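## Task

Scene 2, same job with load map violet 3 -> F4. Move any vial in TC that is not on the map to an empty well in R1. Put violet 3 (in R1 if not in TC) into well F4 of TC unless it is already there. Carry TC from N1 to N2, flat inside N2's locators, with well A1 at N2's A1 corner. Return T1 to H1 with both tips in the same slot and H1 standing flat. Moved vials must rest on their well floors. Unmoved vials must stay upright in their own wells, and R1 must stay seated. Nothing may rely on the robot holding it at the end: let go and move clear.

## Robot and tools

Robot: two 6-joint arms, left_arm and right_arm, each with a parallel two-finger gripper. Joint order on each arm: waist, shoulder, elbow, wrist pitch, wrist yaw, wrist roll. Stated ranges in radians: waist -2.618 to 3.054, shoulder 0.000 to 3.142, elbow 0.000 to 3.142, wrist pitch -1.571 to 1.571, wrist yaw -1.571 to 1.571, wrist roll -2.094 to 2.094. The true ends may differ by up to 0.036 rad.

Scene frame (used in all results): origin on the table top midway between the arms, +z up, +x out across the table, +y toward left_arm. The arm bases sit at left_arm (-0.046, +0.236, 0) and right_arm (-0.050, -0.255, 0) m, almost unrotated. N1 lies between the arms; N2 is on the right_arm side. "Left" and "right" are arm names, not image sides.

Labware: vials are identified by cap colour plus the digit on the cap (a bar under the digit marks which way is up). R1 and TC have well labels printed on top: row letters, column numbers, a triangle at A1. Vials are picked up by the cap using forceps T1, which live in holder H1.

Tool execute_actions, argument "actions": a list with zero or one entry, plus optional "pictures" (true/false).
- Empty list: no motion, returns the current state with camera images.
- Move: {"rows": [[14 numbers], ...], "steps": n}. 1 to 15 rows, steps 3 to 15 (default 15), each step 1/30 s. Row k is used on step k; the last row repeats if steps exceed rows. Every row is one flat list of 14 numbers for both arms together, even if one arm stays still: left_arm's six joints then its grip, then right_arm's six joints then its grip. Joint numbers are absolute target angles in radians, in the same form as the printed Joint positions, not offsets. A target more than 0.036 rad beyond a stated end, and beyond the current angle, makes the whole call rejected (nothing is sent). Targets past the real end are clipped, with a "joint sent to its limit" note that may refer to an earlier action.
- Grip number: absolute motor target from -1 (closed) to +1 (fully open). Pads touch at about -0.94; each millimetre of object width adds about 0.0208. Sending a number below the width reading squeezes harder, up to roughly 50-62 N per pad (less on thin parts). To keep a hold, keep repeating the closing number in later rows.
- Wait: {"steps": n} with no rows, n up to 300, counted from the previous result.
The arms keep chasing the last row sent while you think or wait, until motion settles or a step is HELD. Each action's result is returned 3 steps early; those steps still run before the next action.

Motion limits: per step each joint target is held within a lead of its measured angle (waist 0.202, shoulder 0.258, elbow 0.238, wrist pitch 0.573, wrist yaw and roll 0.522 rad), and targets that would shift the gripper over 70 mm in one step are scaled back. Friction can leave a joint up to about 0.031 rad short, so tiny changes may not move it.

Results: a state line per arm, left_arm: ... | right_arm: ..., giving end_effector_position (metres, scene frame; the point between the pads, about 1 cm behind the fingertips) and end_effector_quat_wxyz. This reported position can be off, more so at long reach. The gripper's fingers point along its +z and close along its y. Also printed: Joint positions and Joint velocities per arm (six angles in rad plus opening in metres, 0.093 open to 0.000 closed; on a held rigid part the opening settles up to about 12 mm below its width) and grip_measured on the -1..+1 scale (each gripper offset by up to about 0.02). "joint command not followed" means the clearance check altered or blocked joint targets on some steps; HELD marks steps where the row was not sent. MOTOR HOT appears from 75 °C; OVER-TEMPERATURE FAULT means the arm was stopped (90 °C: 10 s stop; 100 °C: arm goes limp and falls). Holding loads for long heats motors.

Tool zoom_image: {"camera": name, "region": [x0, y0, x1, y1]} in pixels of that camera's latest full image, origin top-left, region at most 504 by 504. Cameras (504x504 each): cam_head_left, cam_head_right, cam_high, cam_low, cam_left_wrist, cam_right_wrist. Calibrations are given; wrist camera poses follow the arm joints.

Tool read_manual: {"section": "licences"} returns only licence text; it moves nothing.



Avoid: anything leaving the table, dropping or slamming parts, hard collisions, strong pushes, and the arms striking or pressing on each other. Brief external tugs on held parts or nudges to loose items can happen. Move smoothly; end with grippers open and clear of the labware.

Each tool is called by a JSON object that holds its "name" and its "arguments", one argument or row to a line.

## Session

{"name": "execute_actions", "arguments": {
  "actions": []
}}

Scene clock: 0.00 s of 18600.00 s.
left_arm: end_effector_position=(+0.2551, +0.2782, +0.2388) grip_measured=+1.000 end_effector_quat_wxyz=(+0.595, +0.466, +0.600, +0.262) | right_arm: end_effector_position=(+0.2927, -0.4679, +0.3110) grip_measured=+1.000 end_effector_quat_wxyz=(+0.420, +0.697, +0.569, +0.115)
Joint positions: left_arm=[0.515 0.818 0.478 0.122 0.769 1.228 0.093] | right_arm=[-0.546  1.407  1.522 -0.787  0.075  1.212  0.093]
Joint velocities: left_arm=[ 0.007  0.002  0.002 -0.066  0.022  0.022  0.   ] | right_arm=[-0.022  0.007 -0.007  0.022  0.022  0.007  0.   ]
Motor temperatures (°C, as the motors report them): left_arm=[25 28 30 27 25 24] | right_arm=[25 26 28 29 24 27]
camera_calibration (this result's frames):
cam_left_wrist: T_world_to_cam=[[-0.252008, -0.447978, -0.857792, 0.394409], [-0.290845, 0.880482, -0.37438, -0.0453455], [0.922985, 0.155138, -0.352181, -0.110372], [0, 0, 0, 1]] pos_world=[0.188078, 0.233735, 0.282474]
cam_right_wrist: T_world_to_cam=[[-0.691163, -0.0139468, -0.722565, 0.422637], [0.00378955, 0.99973, -0.0229214, 0.515129], [0.722689, -0.0185806, -0.690923, 0.0720262], [0, 0, 0, 1]] pos_world=[0.238106, -0.507758, 0.366954]

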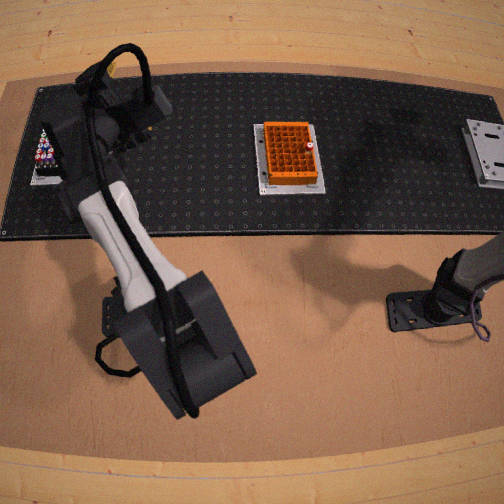

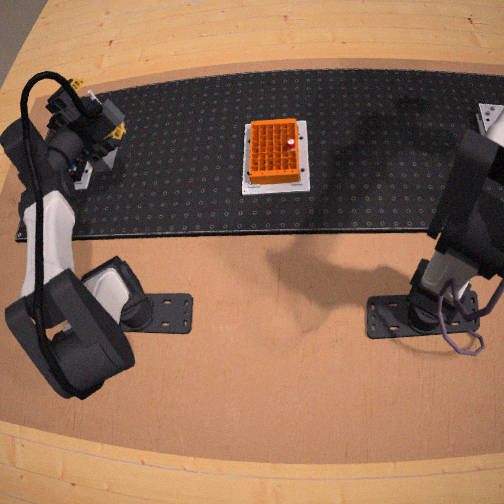

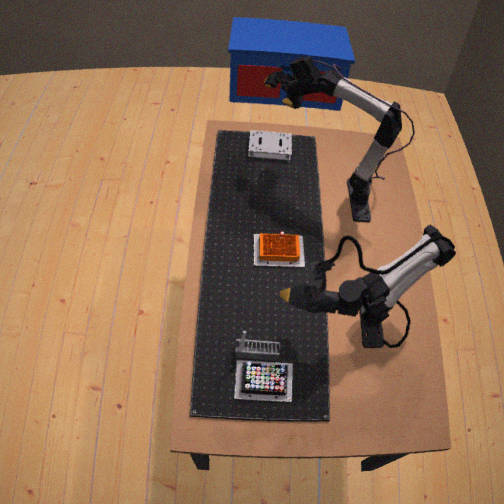

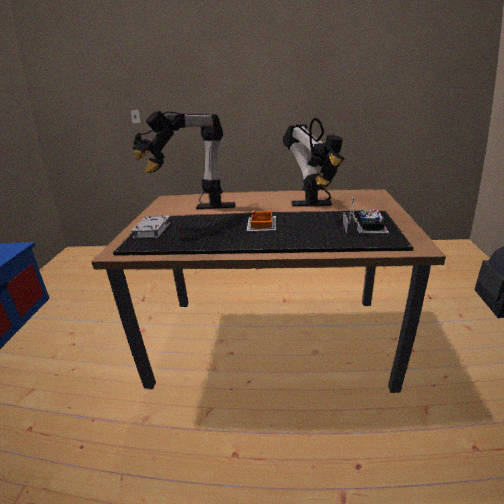

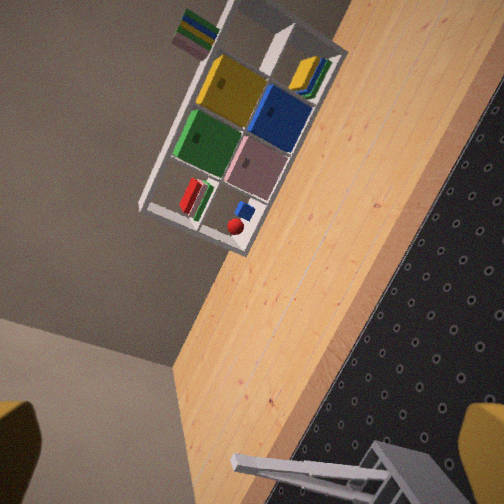

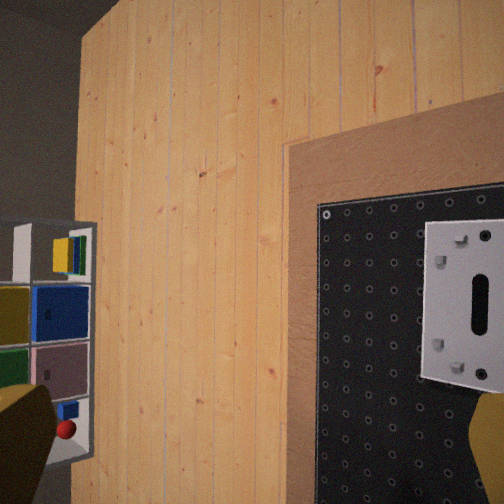

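{"name": "execute_actions", "arguments": {
  "actions": [
    {"rows":[[0.5,0.9,0.9,-0.2,0.5,0.9,0.2,-0.6,1.35,1.4,-0.9,0,0.8,1],[0.5,0.9,0.9,-0.2,0.5,0.9,0.2,-0.6,1.35,1.4,-0.9,0,0.8,1],[0.5,0.9,0.9,-0.2,0.5,0.9,0.2,-0.6,1.35,1.4,-0.9,0,0.8,1],[0.5,0.9,0.9,-0.2,0.5,0.9,0.2,-0.6,1.35,1.4,-0.9,0,0.8,1],[0.5,1.2,1.4,-0.8,0.2,0.4,0.2,-0.67,1.3,1.3,-1.0,0,0.4,1],[0.5,1.2,1.4,-0.8,0.2,0.4,0.2,-0.67,1.3,1.3,-1.0,0,0.4,1],[0.5,1.2,1.4,-0.8,0.2,0.4,0.2,-0.67,1.3,1.3,-1.0,0,0.4,1],[0.5,1.2,1.4,-0.8,0.2,0.4,0.2,-0.67,1.3,1.3,-1.0,0,0.4,1],[0.5,1.2,1.4,-0.8,0.2,0.4,0.2,-0.67,1.3,1.3,-1.0,0,0.4,1],[0.5,1.5,1.75,-1.39,0,0,0.2,-0.67,1.3,1.3,-1.0,0,0,1]],"steps":15}
  ]
}}

{"name": "execute_actions", "arguments": {
  "actions": [
    {"steps":30}
  ],
  "pictures": true
}}

{"name": "zoom_image", "arguments": {
  "camera": "cam_head_left",
  "region": [240, 110, 340, 210]
}}

Scene clock: 0.67 s of 18600.00 s.
left_arm: end_effector_position=(+0.3024, +0.4007, +0.2919) grip_measured=+0.203 end_effector_quat_wxyz=(+0.407, -0.033, +0.908, +0.097) | right_arm: end_effector_position=(+0.2160, -0.4589, +0.2265) grip_measured=+1.000 end_effector_quat_wxyz=(+0.288, +0.455, +0.841, -0.051)
Joint positions: left_arm=[ 0.506  1.362  1.439 -0.8    0.193  0.365  0.055] | right_arm=[-0.668  1.318  1.312 -0.972  0.015  0.342  0.093]
Joint velocities: left_arm=[ 0.012  2.122  2.557 -2.982 -1.282 -2.41  -0.   ] | right_arm=[ 0.002 -0.007  0.002 -0.081 -0.066 -2.322  0.   ]
Motor temperatures (°C, as the motors report them): left_arm=[25 28 30 28 25 24] | right_arm=[25 26 28 29 24 27]
Steps of this call (steps 1 to 8: nothing new was sent; steps 9 to 20: the first 12 steps of this action). Readings (joint positions):
9: left_arm=[0.513 0.825 0.511 0.061 0.739 1.184] | right_arm=[-0.552 1.401 1.508 -0.786 0.063 1.155]
10: left_arm=[0.511 0.852 0.576 -0.015 0.693 1.128] | right_arm=[-0.563 1.385 1.481 -0.794 0.050 1.084]
12: left_arm=[0.510 0.894 0.722 -0.099 0.621 1.047] | right_arm=[-0.586 1.363 1.437 -0.833 0.036 0.984]
16: left_arm=[0.507 1.117 1.094 -0.432 0.391 0.700] | right_arm=[-0.657 1.320 1.330 -0.920 0.019 0.660]
20: the state above

Scene clock: 1.67 s of 18600.00 s.
left_arm: end_effector_position=(+0.2385, +0.3991, +0.2673) grip_measured=+0.203 end_effector_quat_wxyz=(+0.200, -0.251, +0.946, +0.050) | right_arm: end_effector_position=(+0.2151, -0.4568, +0.2252) grip_measured=+1.000 end_effector_quat_wxyz=(+0.271, +0.308, +0.907, -0.094)
Joint positions: left_arm=[ 0.506  1.513  1.733 -1.376  0.009  0.005  0.055] | right_arm=[-0.668  1.318  1.312 -0.982  0.008  0.006  0.093]
Joint velocities: left_arm=[ 0.007 -0.012 -0.017 -0.022  0.007  0.022  0.   ] | right_arm=[ 0.002 -0.007  0.007 -0.051 -0.037 -0.081  0.   ]
Motor temperatures (°C, as the motors report them): left_arm=[25 28 30 28 25 24] | right_arm=[25 26 28 29 24 27]
Kept back: nothing.
Steps of this call (steps 1 to 3: the last 3 steps of your previous action; steps 4 to 30: the robot went on to your last target). Readings (joint positions):
1: left_arm=[0.506 1.427 1.522 -0.898 0.155 0.292] | right_arm=[-0.668 1.318 1.312 -0.974 0.013 0.274]
2: left_arm=[0.506 1.479 1.595 -0.992 0.124 0.234] | right_arm=[-0.668 1.318 1.312 -0.975 0.012 0.220]
4: left_arm=[0.506 1.524 1.682 -1.121 0.081 0.151] | right_arm=[-0.668 1.318 1.312 -0.978 0.010 0.142]
8: left_arm=[0.506 1.514 1.730 -1.271 0.037 0.064] | right_arm=[-0.668 1.318 1.312 -0.980 0.009 0.060]
30: the state above
camera_calibration (this result's frames):
cam_left_wrist: T_world_to_cam=[[0.512905, -0.858298, 0.0158924, 0.216653], [-0.858232, -0.512276, 0.0318001, 0.43659], [-0.0191527, -0.0299498, -0.999368, 0.36781], [0, 0, 0, 1]] pos_world=[0.270617, 0.420623, 0.350251]
cam_right_wrist: T_world_to_cam=[[-0.598468, -0.801138, -0.00382555, -0.234233], [-0.794227, 0.593918, -0.128316, 0.512328], [0.105071, -0.0737547, -0.991726, 0.244329], [0, 0, 0, 1]] pos_world=[0.241052, -0.473913, 0.307151]

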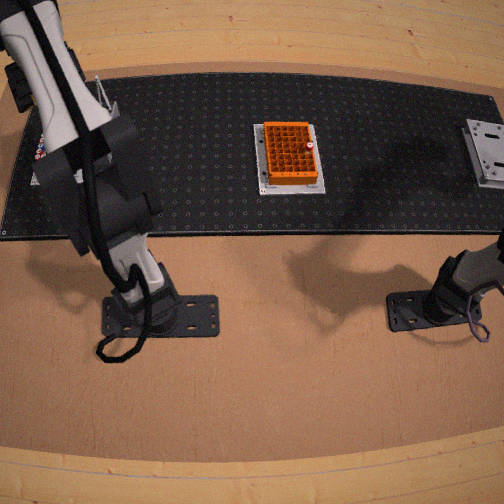

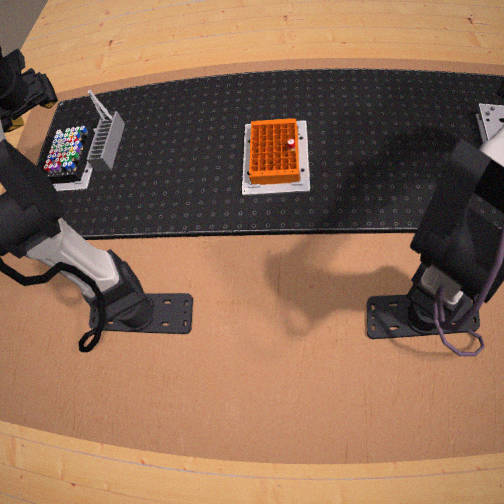

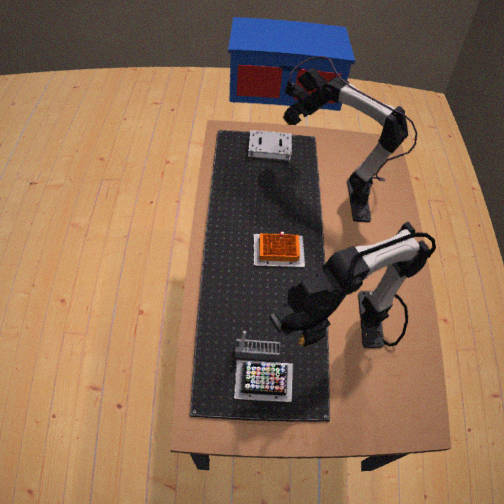

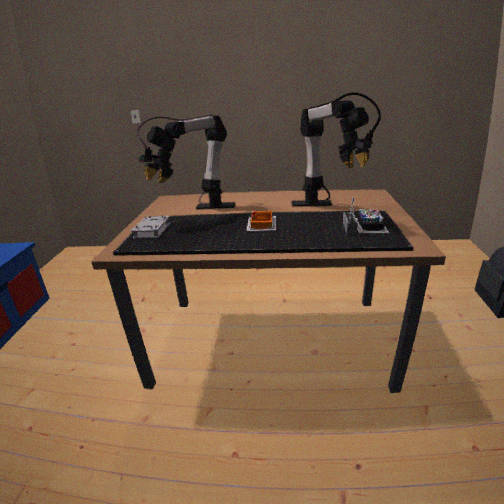

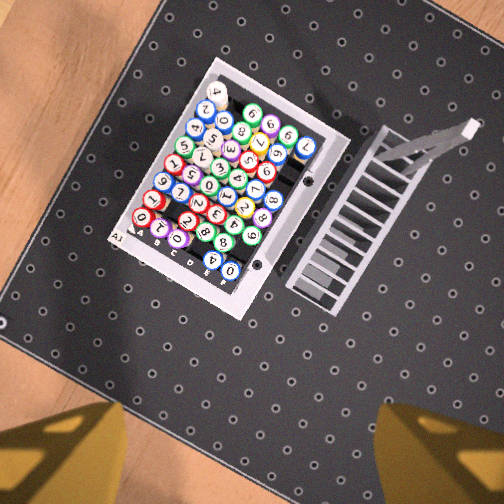

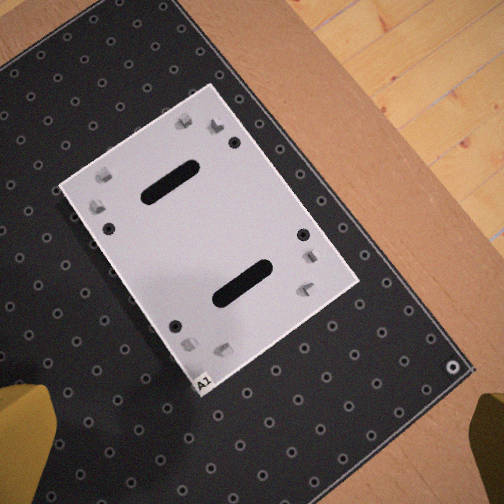

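Region (240, 110, 340, 210) of cam_head_left's 504x504 image, scaled by 5.040, with more detail than that image has.

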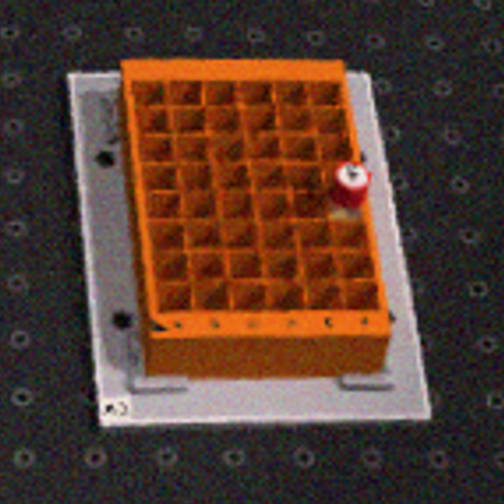

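{"name": "execute_actions", "arguments": {
  "actions": [
    {"rows":[[0.47,1.58,1.8,-1.37,0.03,0.06,0.0,-0.7,1.2,1.2,-0.95,0,0,1],[0.44,1.64,1.84,-1.36,0.05,0.12,0.0,-0.75,1.1,1.1,-0.9,0,0,1],[0.41,1.70,1.88,-1.35,0.07,0.18,0.0,-0.8,1.0,1.0,-0.85,0,0,1],[0.38,1.76,1.91,-1.34,0.09,0.24,0.0,-0.85,0.9,0.9,-0.8,0,0,1],[0.35,1.82,1.94,-1.32,0.105,0.29,0.0,-0.9,0.8,0.8,-0.7,0,0,1],[0.33,1.87,1.97,-1.31,0.116,0.335,0.0,-0.95,0.7,0.7,-0.6,0,0,1],[0.31,1.91,1.99,-1.30,0.116,0.335,0.0,-1.0,0.6,0.6,-0.5,0,0,1],[0.30,1.94,2.0,-1.295,0.116,0.335,0.0,-1.0,0.6,0.6,-0.5,0,0,1]],"steps":15}
  ]
}}

{"name": "execute_actions", "arguments": {
  "actions": [
    {"steps":15}
  ],
  "pictures": true
}}

Scene clock: 2.43 s of 18600.00 s.
left_arm: end_effector_position=(+0.3673, +0.3556, +0.1883) grip_measured=+0.003 end_effector_quat_wxyz=(+0.145, -0.012, +0.989, -0.005) | right_arm: end_effector_position=(+0.0879, -0.4594, +0.1940) grip_measured=+1.000 end_effector_quat_wxyz=(+0.415, +0.415, +0.779, -0.223)
Joint positions: left_arm=[ 0.3    1.961  1.974 -1.309  0.096  0.282  0.045] | right_arm=[-0.994  0.596  0.625 -0.619  0.008  0.003  0.093]
Joint velocities: left_arm=[-0.125  0.535 -0.002 -0.022  0.11   0.315 -0.001] | right_arm=[ 0.002 -0.007 -0.252  0.593 -0.022  0.037  0.   ]
Motor temperatures (°C, as the motors report them): left_arm=[25 28 30 28 25 24] | right_arm=[25 26 28 29 24 27]
Steps of this call (steps 1 to 11: the robot went on to your last target; steps 12 to 23: the first 12 steps of this action). Readings (joint positions):
12: left_arm=[0.504 1.519 1.742 -1.382 0.009 0.011] | right_arm=[-0.671 1.306 1.296 -0.968 0.006 0.005]
13: left_arm=[0.495 1.538 1.767 -1.389 0.011 0.029] | right_arm=[-0.683 1.268 1.249 -0.937 0.002 0.004]
15: left_arm=[0.455 1.611 1.845 -1.386 0.024 0.086] | right_arm=[-0.753 1.121 1.095 -0.886 -0.005 0.003]
19: left_arm=[0.354 1.814 1.956 -1.341 0.066 0.211] | right_arm=[-0.956 0.752 0.773 -0.714 0.004 0.003]
23: the state above

Scene clock: 2.93 s of 18600.00 s.
left_arm: end_effector_position=(+0.3693, +0.3534, +0.1896) grip_measured=+0.003 end_effector_quat_wxyz=(+0.149, +0.013, +0.989, -0.006) | right_arm: end_effector_position=(+0.0948, -0.4695, +0.2104) grip_measured=+1.000 end_effector_quat_wxyz=(+0.451, +0.404, +0.759, -0.241)
Joint positions: left_arm=[ 0.298  1.963  1.981 -1.309  0.107  0.328  0.045] | right_arm=[-0.994  0.596  0.614 -0.516  0.008  0.003  0.093]
Joint velocities: left_arm=[-0.007  0.012  0.002 -0.095 -0.037 -0.051  0.001] | right_arm=[-0.012 -0.007 -0.017  0.051 -0.139 -0.022  0.   ]
Motor temperatures (°C, as the motors report them): left_arm=[25 29 30 28 25 24] | right_arm=[25 26 28 29 24 27]
Kept back: nothing.
Steps of this call (steps 1 to 3: the last 3 steps of your previous action; steps 4 to 15: the robot went on to your last target). Readings (joint positions):
1: left_arm=[0.298 1.974 1.974 -1.309 0.100 0.292] | right_arm=[-0.994 0.596 0.617 -0.601 0.008 0.003]
2: left_arm=[0.298 1.978 1.974 -1.309 0.102 0.299] | right_arm=[-0.994 0.596 0.615 -0.588 0.008 0.003]
4: left_arm=[0.298 1.973 1.976 -1.309 0.103 0.310] | right_arm=[-0.994 0.596 0.614 -0.561 0.008 0.003]
8: left_arm=[0.298 1.964 1.980 -1.309 0.106 0.322] | right_arm=[-0.994 0.596 0.614 -0.530 0.008 0.003]
15: the state above
camera_calibration (this result's frames):
cam_left_wrist: T_world_to_cam=[[-0.00477858, -0.999875, 0.0150866, 0.352898], [-0.989018, 0.00695421, 0.14763, 0.370799], [-0.147717, -0.0142154, -0.988928, 0.331204], [0, 0, 0, 1]] pos_world=[0.417338, 0.354984, 0.267472]
cam_right_wrist: T_world_to_cam=[[-0.821665, -0.56997, 0.00131352, -0.187836], [-0.464903, 0.668864, -0.580074, 0.521489], [0.329746, -0.477237, -0.814562, -0.00660299], [0, 0, 0, 1]] pos_world=[0.0902806, -0.459017, 0.297371]

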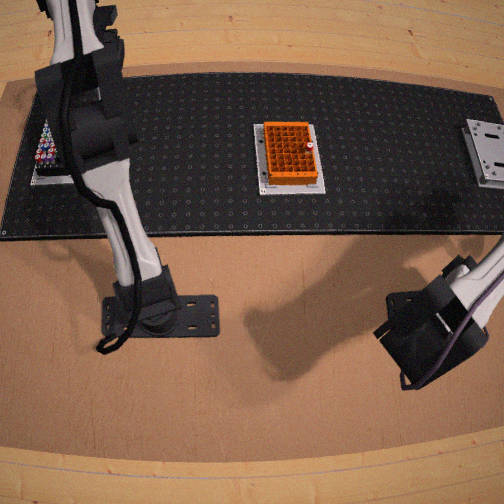

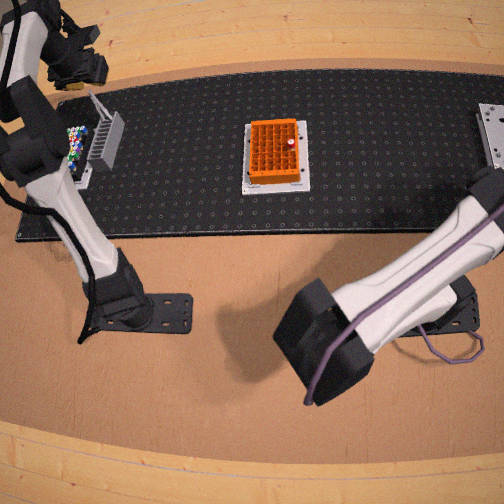

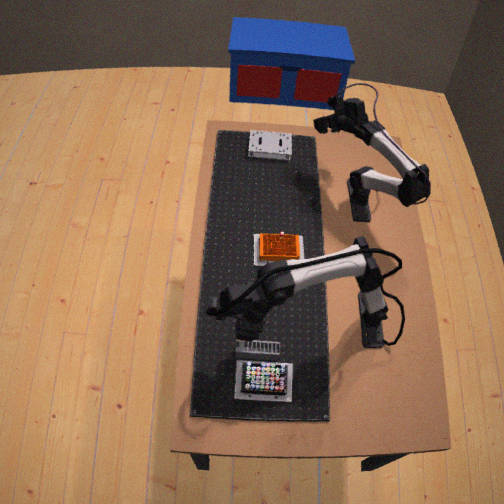

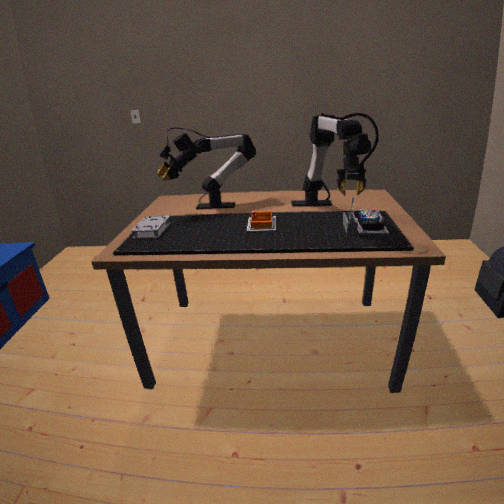

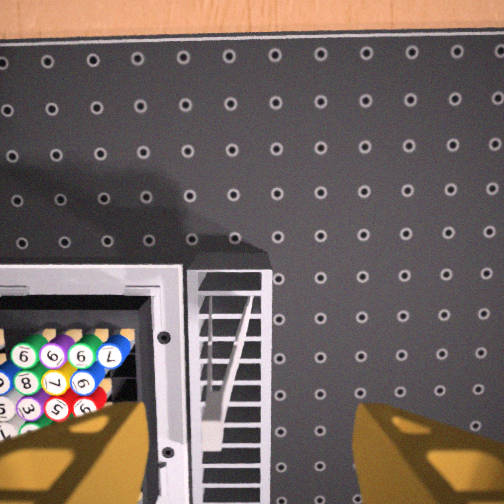

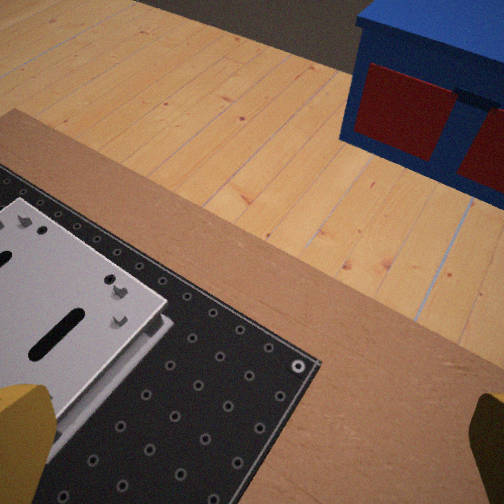

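{"name": "execute_actions", "arguments": {
  "actions": [
    {"rows":[[0.32,1.93,1.95,-1.28,0.12,0.355,0.0,-1.0,0.6,0.6,-0.5,0,0,1],[0.33,1.91,1.93,-1.26,0.12,0.355,0.0,-1.0,0.6,0.6,-0.5,0,0,1],[0.34,1.895,1.91,-1.245,0.12,0.355,0.0,-1.0,0.6,0.6,-0.5,0,0,1],[0.34,1.88,1.89,-1.235,0.12,0.355,0.0,-1.0,0.6,0.6,-0.5,0,0,1],[0.34,1.88,1.88,-1.22,0.12,0.355,0.0,-1.0,0.6,0.6,-0.5,0,0,1],[0.34,1.877,1.87,-1.20,0.12,0.355,0.0,-1.0,0.6,0.6,-0.5,0,0,1],[0.34,1.874,1.85,-1.18,0.12,0.355,0.0,-1.0,0.6,0.6,-0.5,0,0,1],[0.34,1.871,1.83,-1.163,0.12,0.355,0.0,-1.0,0.6,0.6,-0.5,0,0,1],[0.34,1.868,1.81,-1.146,0.12,0.355,0.0,-1.0,0.6,0.6,-0.5,0,0,1],[0.34,1.865,1.79,-1.129,0.12,0.355,0.0,-1.0,0.6,0.6,-0.5,0,0,1],[0.34,1.862,1.77,-1.112,0.12,0.355,0.0,-1.0,0.6,0.6,-0.5,0,0,1],[0.34,1.86,1.75,-1.095,0.12,0.355,0.0,-1.0,0.6,0.6,-0.5,0,0,1],[0.34,1.86,1.73,-1.08,0.12,0.355,0.0,-1.0,0.6,0.6,-0.5,0,0,1],[0.34,1.86,1.71,-1.07,0.12,0.355,0.0,-1.0,0.6,0.6,-0.5,0,0,1],[0.34,1.86,1.687,-1.07,0.12,0.355,0.0,-1.0,0.6,0.6,-0.5,0,0,1]],"steps":15}
  ]
}}

{"name": "execute_actions", "arguments": {
  "actions": [
    {"steps":15}
  ],
  "pictures": true
}}

Scene clock: 3.73 s of 18600.00 s.
left_arm: end_effector_position=(+0.3579, +0.3645, +0.1757) grip_measured=+0.003 end_effector_quat_wxyz=(+0.165, +0.007, +0.986, +0.001) | right_arm: end_effector_position=(+0.0950, -0.4698, +0.2111) grip_measured=+1.000 end_effector_quat_wxyz=(+0.452, +0.404, +0.758, -0.242)
Joint positions: left_arm=[ 0.333  1.881  1.803 -1.18   0.112  0.349  0.045] | right_arm=[-0.994  0.596  0.614 -0.513  0.008  0.003  0.093]
Joint velocities: left_arm=[-0.002 -0.071 -0.579  0.432  0.007  0.051 -0.   ] | right_arm=[-0.017  0.002  0.002 -0.11  -0.007 -0.037  0.   ]
Motor temperatures (°C, as the motors report them): left_arm=[25 29 30 28 25 24] | right_arm=[25 26 29 30 24 27]
Steps of this call (steps 1 to 12: the robot went on to your last target; steps 13 to 24: the first 12 steps of this action). Readings (joint positions):
13: left_arm=[0.298 1.962 1.978 -1.306 0.108 0.333] | right_arm=[-0.994 0.596 0.614 -0.513 0.008 0.003]
14: left_arm=[0.301 1.957 1.968 -1.299 0.110 0.336] | right_arm=[-0.994 0.596 0.614 -0.513 0.008 0.003]
16: left_arm=[0.312 1.937 1.934 -1.283 0.112 0.342] | right_arm=[-0.994 0.596 0.614 -0.513 0.008 0.003]
20: left_arm=[0.332 1.900 1.876 -1.244 0.112 0.347] | right_arm=[-0.994 0.596 0.614 -0.513 0.008 0.003]
24: the state above

Scene clock: 4.23 s of 18600.00 s.
left_arm: end_effector_position=(+0.3558, +0.3637, +0.1475) grip_measured=+0.003 end_effector_quat_wxyz=(+0.155, +0.007, +0.988, -0.002) | right_arm: end_effector_position=(+0.0950, -0.4698, +0.2111) grip_measured=+1.000 end_effector_quat_wxyz=(+0.452, +0.404, +0.758, -0.242)
Joint positions: left_arm=[ 0.333  1.881  1.695 -1.095  0.113  0.35   0.045] | right_arm=[-0.994  0.596  0.614 -0.513  0.008  0.003  0.093]
Joint velocities: left_arm=[ 0.012 -0.002 -0.017  0.037  0.037  0.037 -0.001] | right_arm=[ 0.002 -0.002 -0.012  0.037  0.007  0.022  0.   ]
Motor temperatures (°C, as the motors report them): left_arm=[25 29 30 28 25 24] | right_arm=[25 26 29 30 24 27]
Kept back: nothing.
Steps of this call (steps 1 to 3: the last 3 steps of your previous action; steps 4 to 15: the robot went on to your last target). Readings (joint positions):
1: left_arm=[0.333 1.881 1.782 -1.164 0.112 0.349] | right_arm=[-0.994 0.596 0.614 -0.513 0.008 0.003]
2: left_arm=[0.333 1.881 1.761 -1.149 0.113 0.349] | right_arm=[-0.994 0.596 0.614 -0.513 0.008 0.003]
4: left_arm=[0.333 1.881 1.721 -1.126 0.113 0.350] | right_arm=[-0.994 0.596 0.614 -0.513 0.008 0.003]
8: left_arm=[0.333 1.881 1.695 -1.115 0.113 0.350] | right_arm=[-0.994 0.596 0.614 -0.513 0.008 0.003]
15: the state above
camera_calibration (this result's frames):
cam_left_wrist: T_world_to_cam=[[0.0081893, -0.999915, 0.0101224, 0.359896], [-0.990787, -0.00674529, 0.135258, 0.371006], [-0.135178, -0.0111368, -0.990759, 0.282397], [0, 0, 0, 1]] pos_world=[0.402814, 0.365513, 0.225963]
cam_right_wrist: T_world_to_cam=[[-0.821667, -0.569966, 0.001337, -0.187843], [-0.463903, 0.667399, -0.582558, 0.521894], [0.331146, -0.479289, -0.812788, -0.00774853], [0, 0, 0, 1]] pos_world=[0.0903296, -0.459089, 0.297986]

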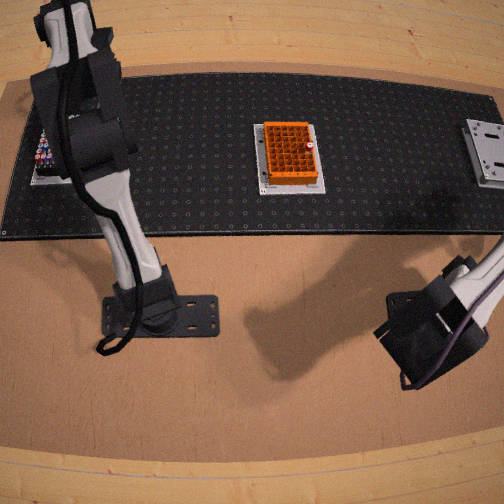

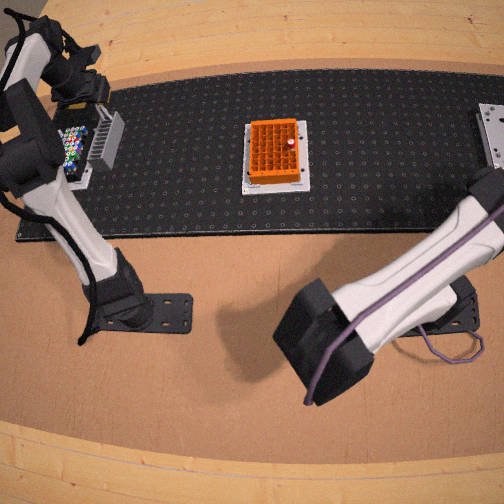

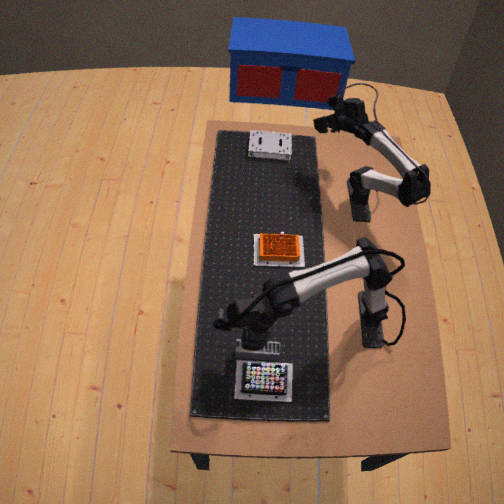

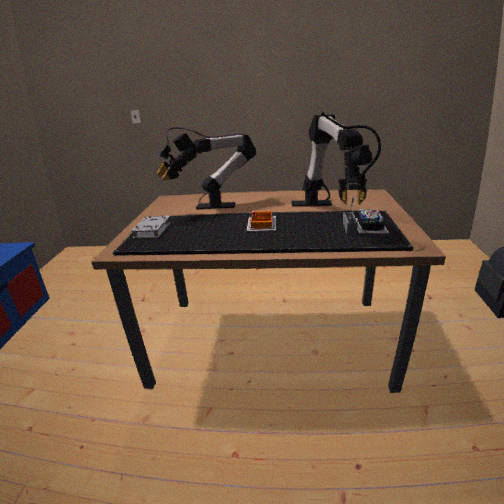

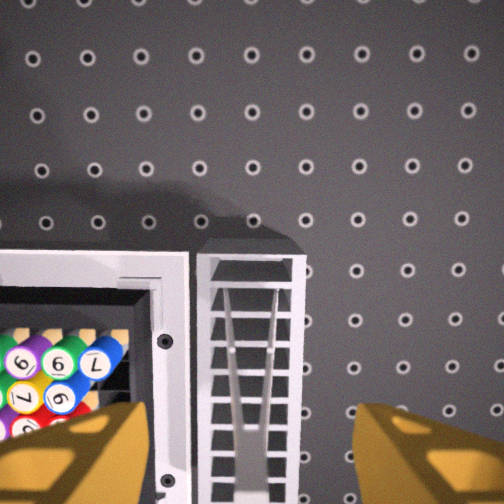

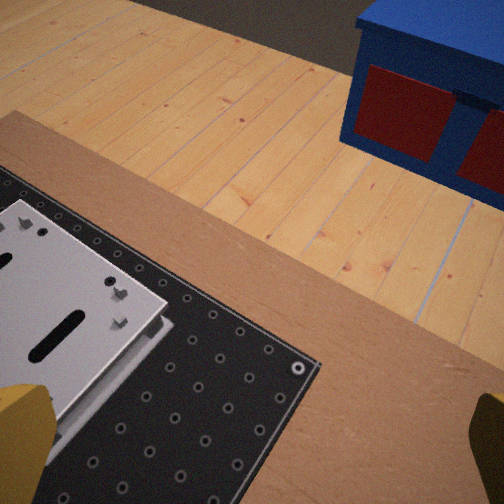

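{"name": "execute_actions", "arguments": {
  "actions": [
    {"rows":[[0.34,1.86,1.675,-1.05,0.12,0.355,0,-1,0.6,0.6,-0.5,0,0,1],[0.34,1.86,1.663,-1.037,0.12,0.355,0,-1,0.6,0.6,-0.5,0,0,1],[0.34,1.86,1.651,-1.024,0.12,0.355,0,-1,0.6,0.6,-0.5,0,0,1],[0.34,1.86,1.639,-1.011,0.12,0.355,0,-1,0.6,0.6,-0.5,0,0,1],[0.34,1.86,1.627,-0.998,0.12,0.355,0,-1,0.6,0.6,-0.5,0,0,1],[0.34,1.86,1.615,-0.985,0.12,0.355,0,-1,0.6,0.6,-0.5,0,0,1],[0.34,1.86,1.603,-0.972,0.12,0.355,0,-1,0.6,0.6,-0.5,0,0,1],[0.34,1.86,1.591,-0.959,0.12,0.355,0,-1,0.6,0.6,-0.5,0,0,1],[0.34,1.86,1.579,-0.946,0.12,0.355,0,-1,0.6,0.6,-0.5,0,0,1],[0.34,1.86,1.567,-0.933,0.12,0.355,0,-1,0.6,0.6,-0.5,0,0,1],[0.34,1.86,1.555,-0.92,0.12,0.355,0,-1,0.6,0.6,-0.5,0,0,1],[0.34,1.86,1.543,-0.908,0.12,0.355,0,-1,0.6,0.6,-0.5,0,0,1],[0.34,1.86,1.531,-0.896,0.12,0.355,0,-1,0.6,0.6,-0.5,0,0,1],[0.34,1.86,1.519,-0.885,0.12,0.355,0,-1,0.6,0.6,-0.5,0,0,1],[0.34,1.86,1.507,-0.885,0.12,0.355,0,-1,0.6,0.6,-0.5,0,0,1]]}
  ]
}}

{"name": "execute_actions", "arguments": {
  "actions": [
    {"steps":10}
  ],
  "pictures": true
}}

Scene clock: 5.37 s of 18600.00 s.
left_arm: end_effector_position=(+0.3548, +0.3633, +0.1173) grip_measured=+0.003 end_effector_quat_wxyz=(+0.153, +0.007, +0.988, -0.003) | right_arm: end_effector_position=(+0.0950, -0.4698, +0.2111) grip_measured=+1.000 end_effector_quat_wxyz=(+0.452, +0.404, +0.758, -0.242)
Joint positions: left_arm=[ 0.333  1.881  1.576 -0.98   0.113  0.351  0.045] | right_arm=[-0.994  0.596  0.614 -0.513  0.008  0.003  0.093]
Joint velocities: left_arm=[-0.007  0.002 -0.325  0.388  0.022 -0.066 -0.001] | right_arm=[ 0.002  0.012  0.002 -0.022  0.007  0.037  0.   ]
Motor temperatures (°C, as the motors report them): left_arm=[25 30 30 28 25 24] | right_arm=[25 26 29 30 24 27]
Steps of this call (steps 1 to 15: the robot went on to your last target; steps 16 to 22: nothing new was sent; steps 23 to 34: the first 12 steps of this action). Readings (joint positions):
23: left_arm=[0.333 1.881 1.695 -1.089 0.113 0.351] | right_arm=[-0.994 0.596 0.614 -0.513 0.008 0.003]
24: left_arm=[0.333 1.881 1.692 -1.083 0.113 0.351] | right_arm=[-0.994 0.596 0.614 -0.513 0.008 0.003]
26: left_arm=[0.333 1.881 1.677 -1.064 0.113 0.351] | right_arm=[-0.994 0.596 0.614 -0.513 0.008 0.003]
30: left_arm=[0.333 1.881 1.626 -1.024 0.113 0.351] | right_arm=[-0.994 0.596 0.614 -0.513 0.008 0.003]
34: the state above

Scene clock: 5.70 s of 18600.00 s.
left_arm: end_effector_position=(+0.3545, +0.3632, +0.1029) grip_measured=+0.003 end_effector_quat_wxyz=(+0.155, +0.007, +0.988, -0.002) | right_arm: end_effector_position=(+0.0950, -0.4698, +0.2111) grip_measured=+1.000 end_effector_quat_wxyz=(+0.452, +0.404, +0.758, -0.242)
Joint positions: left_arm=[ 0.333  1.881  1.518 -0.917  0.113  0.351  0.045] | right_arm=[-0.994  0.596  0.614 -0.513  0.008  0.003  0.093]
Joint velocities: left_arm=[ 0.037 -0.012  0.002  0.037  0.007  0.007  0.001] | right_arm=[ 0.007  0.002  0.002 -0.007  0.022  0.022  0.   ]
Motor temperatures (°C, as the motors report them): left_arm=[25 30 30 28 25 24] | right_arm=[25 26 29 30 24 27]
Kept back: nothing.
Steps of this call (steps 1 to 3: the last 3 steps of your previous action; steps 4 to 10: the robot went on to your last target). Readings (joint positions):
1: left_arm=[0.333 1.881 1.565 -0.968 0.113 0.351] | right_arm=[-0.994 0.596 0.614 -0.513 0.008 0.003]
2: left_arm=[0.333 1.881 1.553 -0.956 0.113 0.351] | right_arm=[-0.994 0.596 0.614 -0.513 0.008 0.003]
4: left_arm=[0.333 1.881 1.531 -0.937 0.113 0.351] | right_arm=[-0.994 0.596 0.614 -0.513 0.008 0.003]
8: left_arm=[0.333 1.881 1.518 -0.924 0.113 0.351] | right_arm=[-0.994 0.596 0.614 -0.513 0.008 0.003]
10: the state above
camera_calibration (this result's frames):
cam_left_wrist: T_world_to_cam=[[0.00782259, -0.999921, 0.00987641, 0.36002], [-0.990839, -0.00641912, 0.134899, 0.375645], [-0.134825, -0.0108412, -0.99081, 0.237762], [0, 0, 0, 1]] pos_world=[0.401443, 0.364981, 0.181347]
cam_right_wrist: T_world_to_cam=[[-0.821667, -0.569966, 0.001337, -0.187843], [-0.463903, 0.667399, -0.582558, 0.521894], [0.331146, -0.479289, -0.812788, -0.00774853], [0, 0, 0, 1]] pos_world=[0.0903296, -0.459089, 0.297986]

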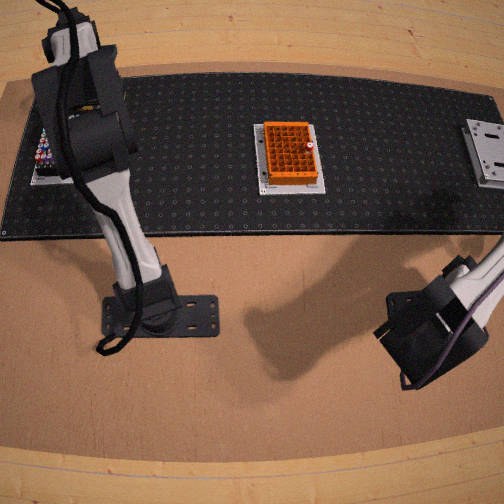

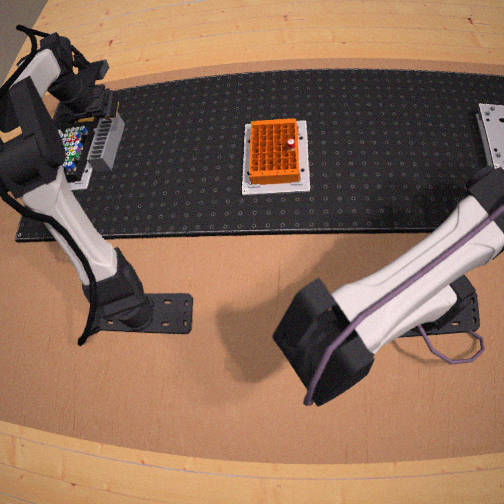

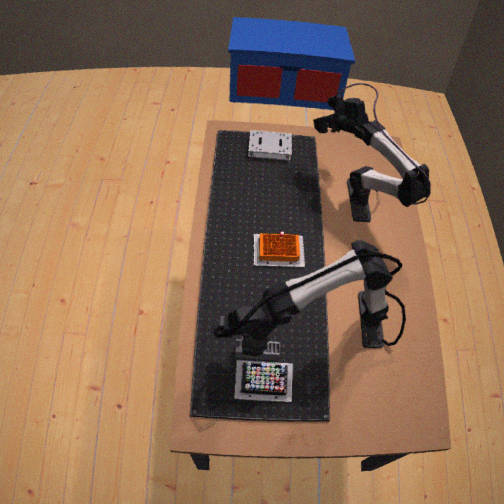

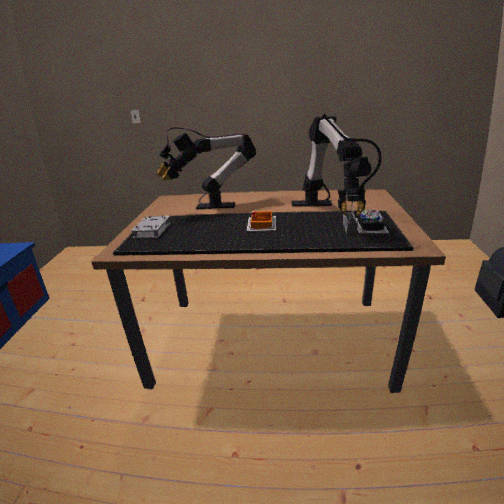

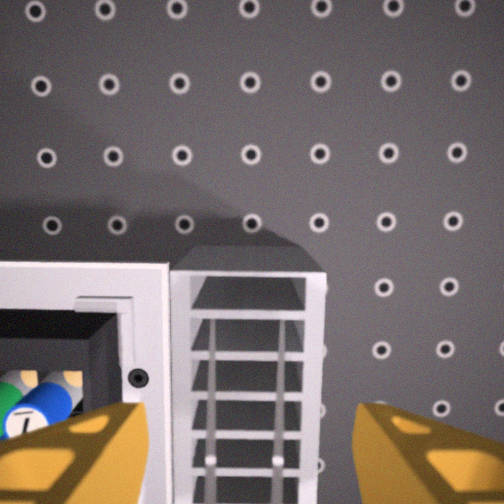

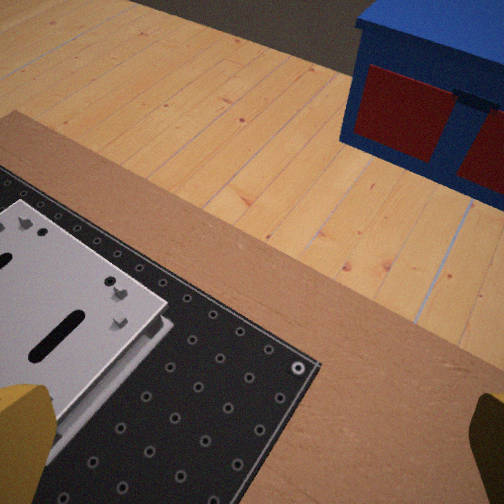

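{"name": "execute_actions", "arguments": {
  "actions": [
    {"rows":[[0.34,1.86,1.507,-0.885,0.12,0.355,-0.2,-1,0.6,0.6,-0.5,0,0,1],[0.34,1.86,1.507,-0.885,0.12,0.355,-0.4,-1,0.6,0.6,-0.5,0,0,1],[0.34,1.86,1.507,-0.885,0.12,0.355,-0.5,-1,0.6,0.6,-0.5,0,0,1],[0.34,1.86,1.507,-0.885,0.12,0.355,-0.6,-1,0.6,0.6,-0.5,0,0,1],[0.34,1.86,1.507,-0.885,0.12,0.355,-0.65,-1,0.6,0.6,-0.5,0,0,1],[0.34,1.86,1.507,-0.885,0.12,0.355,-0.7,-1,0.6,0.6,-0.5,0,0,1],[0.34,1.86,1.507,-0.885,0.12,0.355,-0.75,-1,0.6,0.6,-0.5,0,0,1],[0.34,1.86,1.507,-0.885,0.12,0.355,-0.8,-1,0.6,0.6,-0.5,0,0,1],[0.34,1.86,1.507,-0.885,0.12,0.355,-0.85,-1,0.6,0.6,-0.5,0,0,1]]}
  ]
}}

{"name": "execute_actions", "arguments": {
  "actions": [
    {"rows":[[0.34,1.88,1.55,-0.94,0.12,0.355,-0.85,-1,0.6,0.6,-0.5,0,0,1],[0.34,1.88,1.562,-0.953,0.12,0.355,-0.85,-1,0.6,0.6,-0.5,0,0,1],[0.34,1.88,1.574,-0.966,0.12,0.355,-0.85,-1,0.6,0.6,-0.5,0,0,1],[0.34,1.88,1.586,-0.979,0.12,0.355,-0.85,-1,0.6,0.6,-0.5,0,0,1],[0.34,1.88,1.598,-0.992,0.12,0.355,-0.85,-1,0.6,0.6,-0.5,0,0,1],[0.34,1.88,1.61,-1.005,0.12,0.355,-0.85,-1,0.6,0.6,-0.5,0,0,1],[0.34,1.88,1.622,-1.018,0.12,0.355,-0.85,-1,0.6,0.6,-0.5,0,0,1],[0.34,1.88,1.634,-1.031,0.12,0.355,-0.85,-1,0.6,0.6,-0.5,0,0,1],[0.34,1.88,1.646,-1.044,0.12,0.355,-0.85,-1,0.6,0.6,-0.5,0,0,1],[0.34,1.88,1.658,-1.057,0.12,0.355,-0.85,-1,0.6,0.6,-0.5,0,0,1],[0.34,1.88,1.67,-1.07,0.12,0.355,-0.85,-1,0.6,0.6,-0.5,0,0,1],[0.34,1.88,1.682,-1.083,0.12,0.355,-0.85,-1,0.6,0.6,-0.5,0,0,1],[0.34,1.88,1.694,-1.096,0.12,0.355,-0.85,-1,0.6,0.6,-0.5,0,0,1],[0.34,1.88,1.706,-1.109,0.12,0.355,-0.85,-1,0.6,0.6,-0.5,0,0,1],[0.34,1.88,1.72,-1.12,0.12,0.355,-0.85,-1,0.6,0.6,-0.5,0,0,1]]}
  ]
}}

{"name": "execute_actions", "arguments": {
  "actions": [
    {"rows":[[0.34,1.895,1.733,-1.131,0.12,0.355,-0.85,-1,0.6,0.6,-0.5,0,0,1],[0.34,1.897,1.746,-1.142,0.12,0.355,-0.85,-1,0.6,0.6,-0.5,0,0,1],[0.34,1.899,1.759,-1.153,0.12,0.355,-0.85,-1,0.6,0.6,-0.5,0,0,1],[0.34,1.901,1.772,-1.164,0.12,0.355,-0.85,-1,0.6,0.6,-0.5,0,0,1],[0.34,1.903,1.785,-1.175,0.12,0.355,-0.85,-1,0.6,0.6,-0.5,0,0,1],[0.34,1.905,1.798,-1.186,0.12,0.355,-0.85,-1,0.6,0.6,-0.5,0,0,1],[0.34,1.907,1.811,-1.197,0.12,0.355,-0.85,-1,0.6,0.6,-0.5,0,0,1],[0.34,1.909,1.824,-1.208,0.12,0.355,-0.85,-1,0.6,0.6,-0.5,0,0,1],[0.34,1.911,1.837,-1.219,0.12,0.355,-0.85,-1,0.6,0.6,-0.5,0,0,1],[0.34,1.913,1.85,-1.23,0.12,0.355,-0.85,-1,0.6,0.6,-0.5,0,0,1],[0.34,1.915,1.863,-1.241,0.12,0.355,-0.85,-1,0.6,0.6,-0.5,0,0,1],[0.34,1.917,1.876,-1.252,0.12,0.355,-0.85,-1,0.6,0.6,-0.5,0,0,1],[0.34,1.917,1.889,-1.263,0.12,0.355,-0.85,-1,0.6,0.6,-0.5,0,0,1],[0.34,1.917,1.902,-1.272,0.12,0.355,-0.85,-1,0.6,0.6,-0.5,0,0,1],[0.34,1.917,1.915,-1.272,0.12,0.355,-0.85,-1,0.6,0.6,-0.5,0,0,1]]}
  ]
}}

Scene clock: 6.80 s of 18600.00 s.
left_arm: end_effector_position=(+0.3572, +0.3642, +0.1038) grip_measured=-0.846 end_effector_quat_wxyz=(+0.161, +0.007, +0.987, -0.000) | right_arm: end_effector_position=(+0.0950, -0.4698, +0.2111) grip_measured=+1.000 end_effector_quat_wxyz=(+0.452, +0.404, +0.758, -0.242)
Joint positions: left_arm=[ 0.333  1.881  1.518 -0.904  0.113  0.351  0.005] | right_arm=[-0.994  0.596  0.614 -0.513  0.008  0.003  0.093]
Joint velocities: left_arm=[-0.012 -0.017  0.012 -0.066  0.022 -0.022 -0.001] | right_arm=[ 0.002  0.007 -0.002 -0.022  0.007 -0.066  0.   ]
Motor temperatures (°C, as the motors report them): left_arm=[25 30 31 28 25 24] | right_arm=[25 26 29 31 24 27]
Steps of this call (steps 1 to 21: the robot went on to your last target; steps 22 to 33: the first 12 steps of this action). Readings (joint positions):
22: left_arm=[0.333 1.881 1.518 -0.906 0.113 0.351] | right_arm=[-0.994 0.596 0.614 -0.513 0.008 0.003]
23: left_arm=[0.333 1.881 1.518 -0.906 0.113 0.351] | right_arm=[-0.994 0.596 0.614 -0.513 0.008 0.003]
25: left_arm=[0.333 1.881 1.518 -0.906 0.113 0.351] | right_arm=[-0.994 0.596 0.614 -0.513 0.008 0.003]
29: left_arm=[0.333 1.881 1.518 -0.905 0.113 0.351] | right_arm=[-0.994 0.596 0.614 -0.513 0.008 0.003]
33: the state above

Scene clock: 7.30 s of 18600.00 s.
left_arm: end_effector_position=(+0.3600, +0.3652, +0.1347) grip_measured=-0.847 end_effector_quat_wxyz=(+0.163, +0.007, +0.987, +0.001) | right_arm: end_effector_position=(+0.0950, -0.4698, +0.2111) grip_measured=+1.000 end_effector_quat_wxyz=(+0.452, +0.404, +0.758, -0.242)
Joint positions: left_arm=[ 0.333  1.881  1.639 -1.021  0.113  0.351  0.005] | right_arm=[-0.994  0.596  0.614 -0.513  0.008  0.003  0.093]
Joint velocities: left_arm=[-0.002 -0.012  0.335 -0.388 -0.066  0.007  0.   ] | right_arm=[ 0.002  0.007  0.007 -0.007  0.022  0.022  0.   ]
Motor temperatures (°C, as the motors report them): left_arm=[25 30 31 28 25 24] | right_arm=[25 26 29 31 24 27]
Steps of this call (steps 1 to 3: the last 3 steps of your previous action; steps 4 to 15: the first 12 steps of this action). Readings (joint positions):
4: left_arm=[0.333 1.881 1.520 -0.907 0.113 0.351] | right_arm=[-0.994 0.596 0.614 -0.513 0.008 0.003]
5: left_arm=[0.333 1.881 1.524 -0.913 0.113 0.351] | right_arm=[-0.994 0.596 0.614 -0.513 0.008 0.003]
7: left_arm=[0.333 1.881 1.541 -0.931 0.113 0.351] | right_arm=[-0.994 0.596 0.614 -0.513 0.008 0.003]
11: left_arm=[0.333 1.881 1.591 -0.973 0.113 0.351] | right_arm=[-0.994 0.596 0.614 -0.513 0.008 0.003]
15: the state above

Scene clock: 7.80 s of 18600.00 s.
left_arm: end_effector_position=(+0.3618, +0.3659, +0.1792) grip_measured=-0.847 end_effector_quat_wxyz=(+0.167, +0.008, +0.986, +0.002) | right_arm: end_effector_position=(+0.0950, -0.4698, +0.2112) grip_measured=+1.000 end_effector_quat_wxyz=(+0.452, +0.404, +0.758, -0.242)
Joint positions: left_arm=[ 0.333  1.896  1.834 -1.191  0.113  0.351  0.005] | right_arm=[-0.994  0.596  0.614 -0.512  0.008  0.003  0.093]
Joint velocities: left_arm=[ 0.007  0.105  0.354 -0.286 -0.051  0.007 -0.001] | right_arm=[-0.012 -0.012 -0.002 -0.022  0.037 -0.081  0.   ]
Motor temperatures (°C, as the motors report them): left_arm=[25 31 31 28 25 24] | right_arm=[25 26 29 31 24 27]
Steps of this call (steps 1 to 3: the last 3 steps of your previous action; steps 4 to 15: the first 12 steps of this action). Readings (joint positions):
4: left_arm=[0.333 1.881 1.689 -1.070 0.113 0.351] | right_arm=[-0.994 0.596 0.614 -0.513 0.008 0.003]
5: left_arm=[0.333 1.881 1.702 -1.081 0.113 0.351] | right_arm=[-0.994 0.596 0.614 -0.513 0.008 0.003]
7: left_arm=[0.333 1.881 1.728 -1.104 0.113 0.351] | right_arm=[-0.994 0.596 0.614 -0.512 0.008 0.003]
11: left_arm=[0.333 1.883 1.782 -1.148 0.113 0.351] | right_arm=[-0.994 0.596 0.614 -0.512 0.008 0.003]
15: the state above


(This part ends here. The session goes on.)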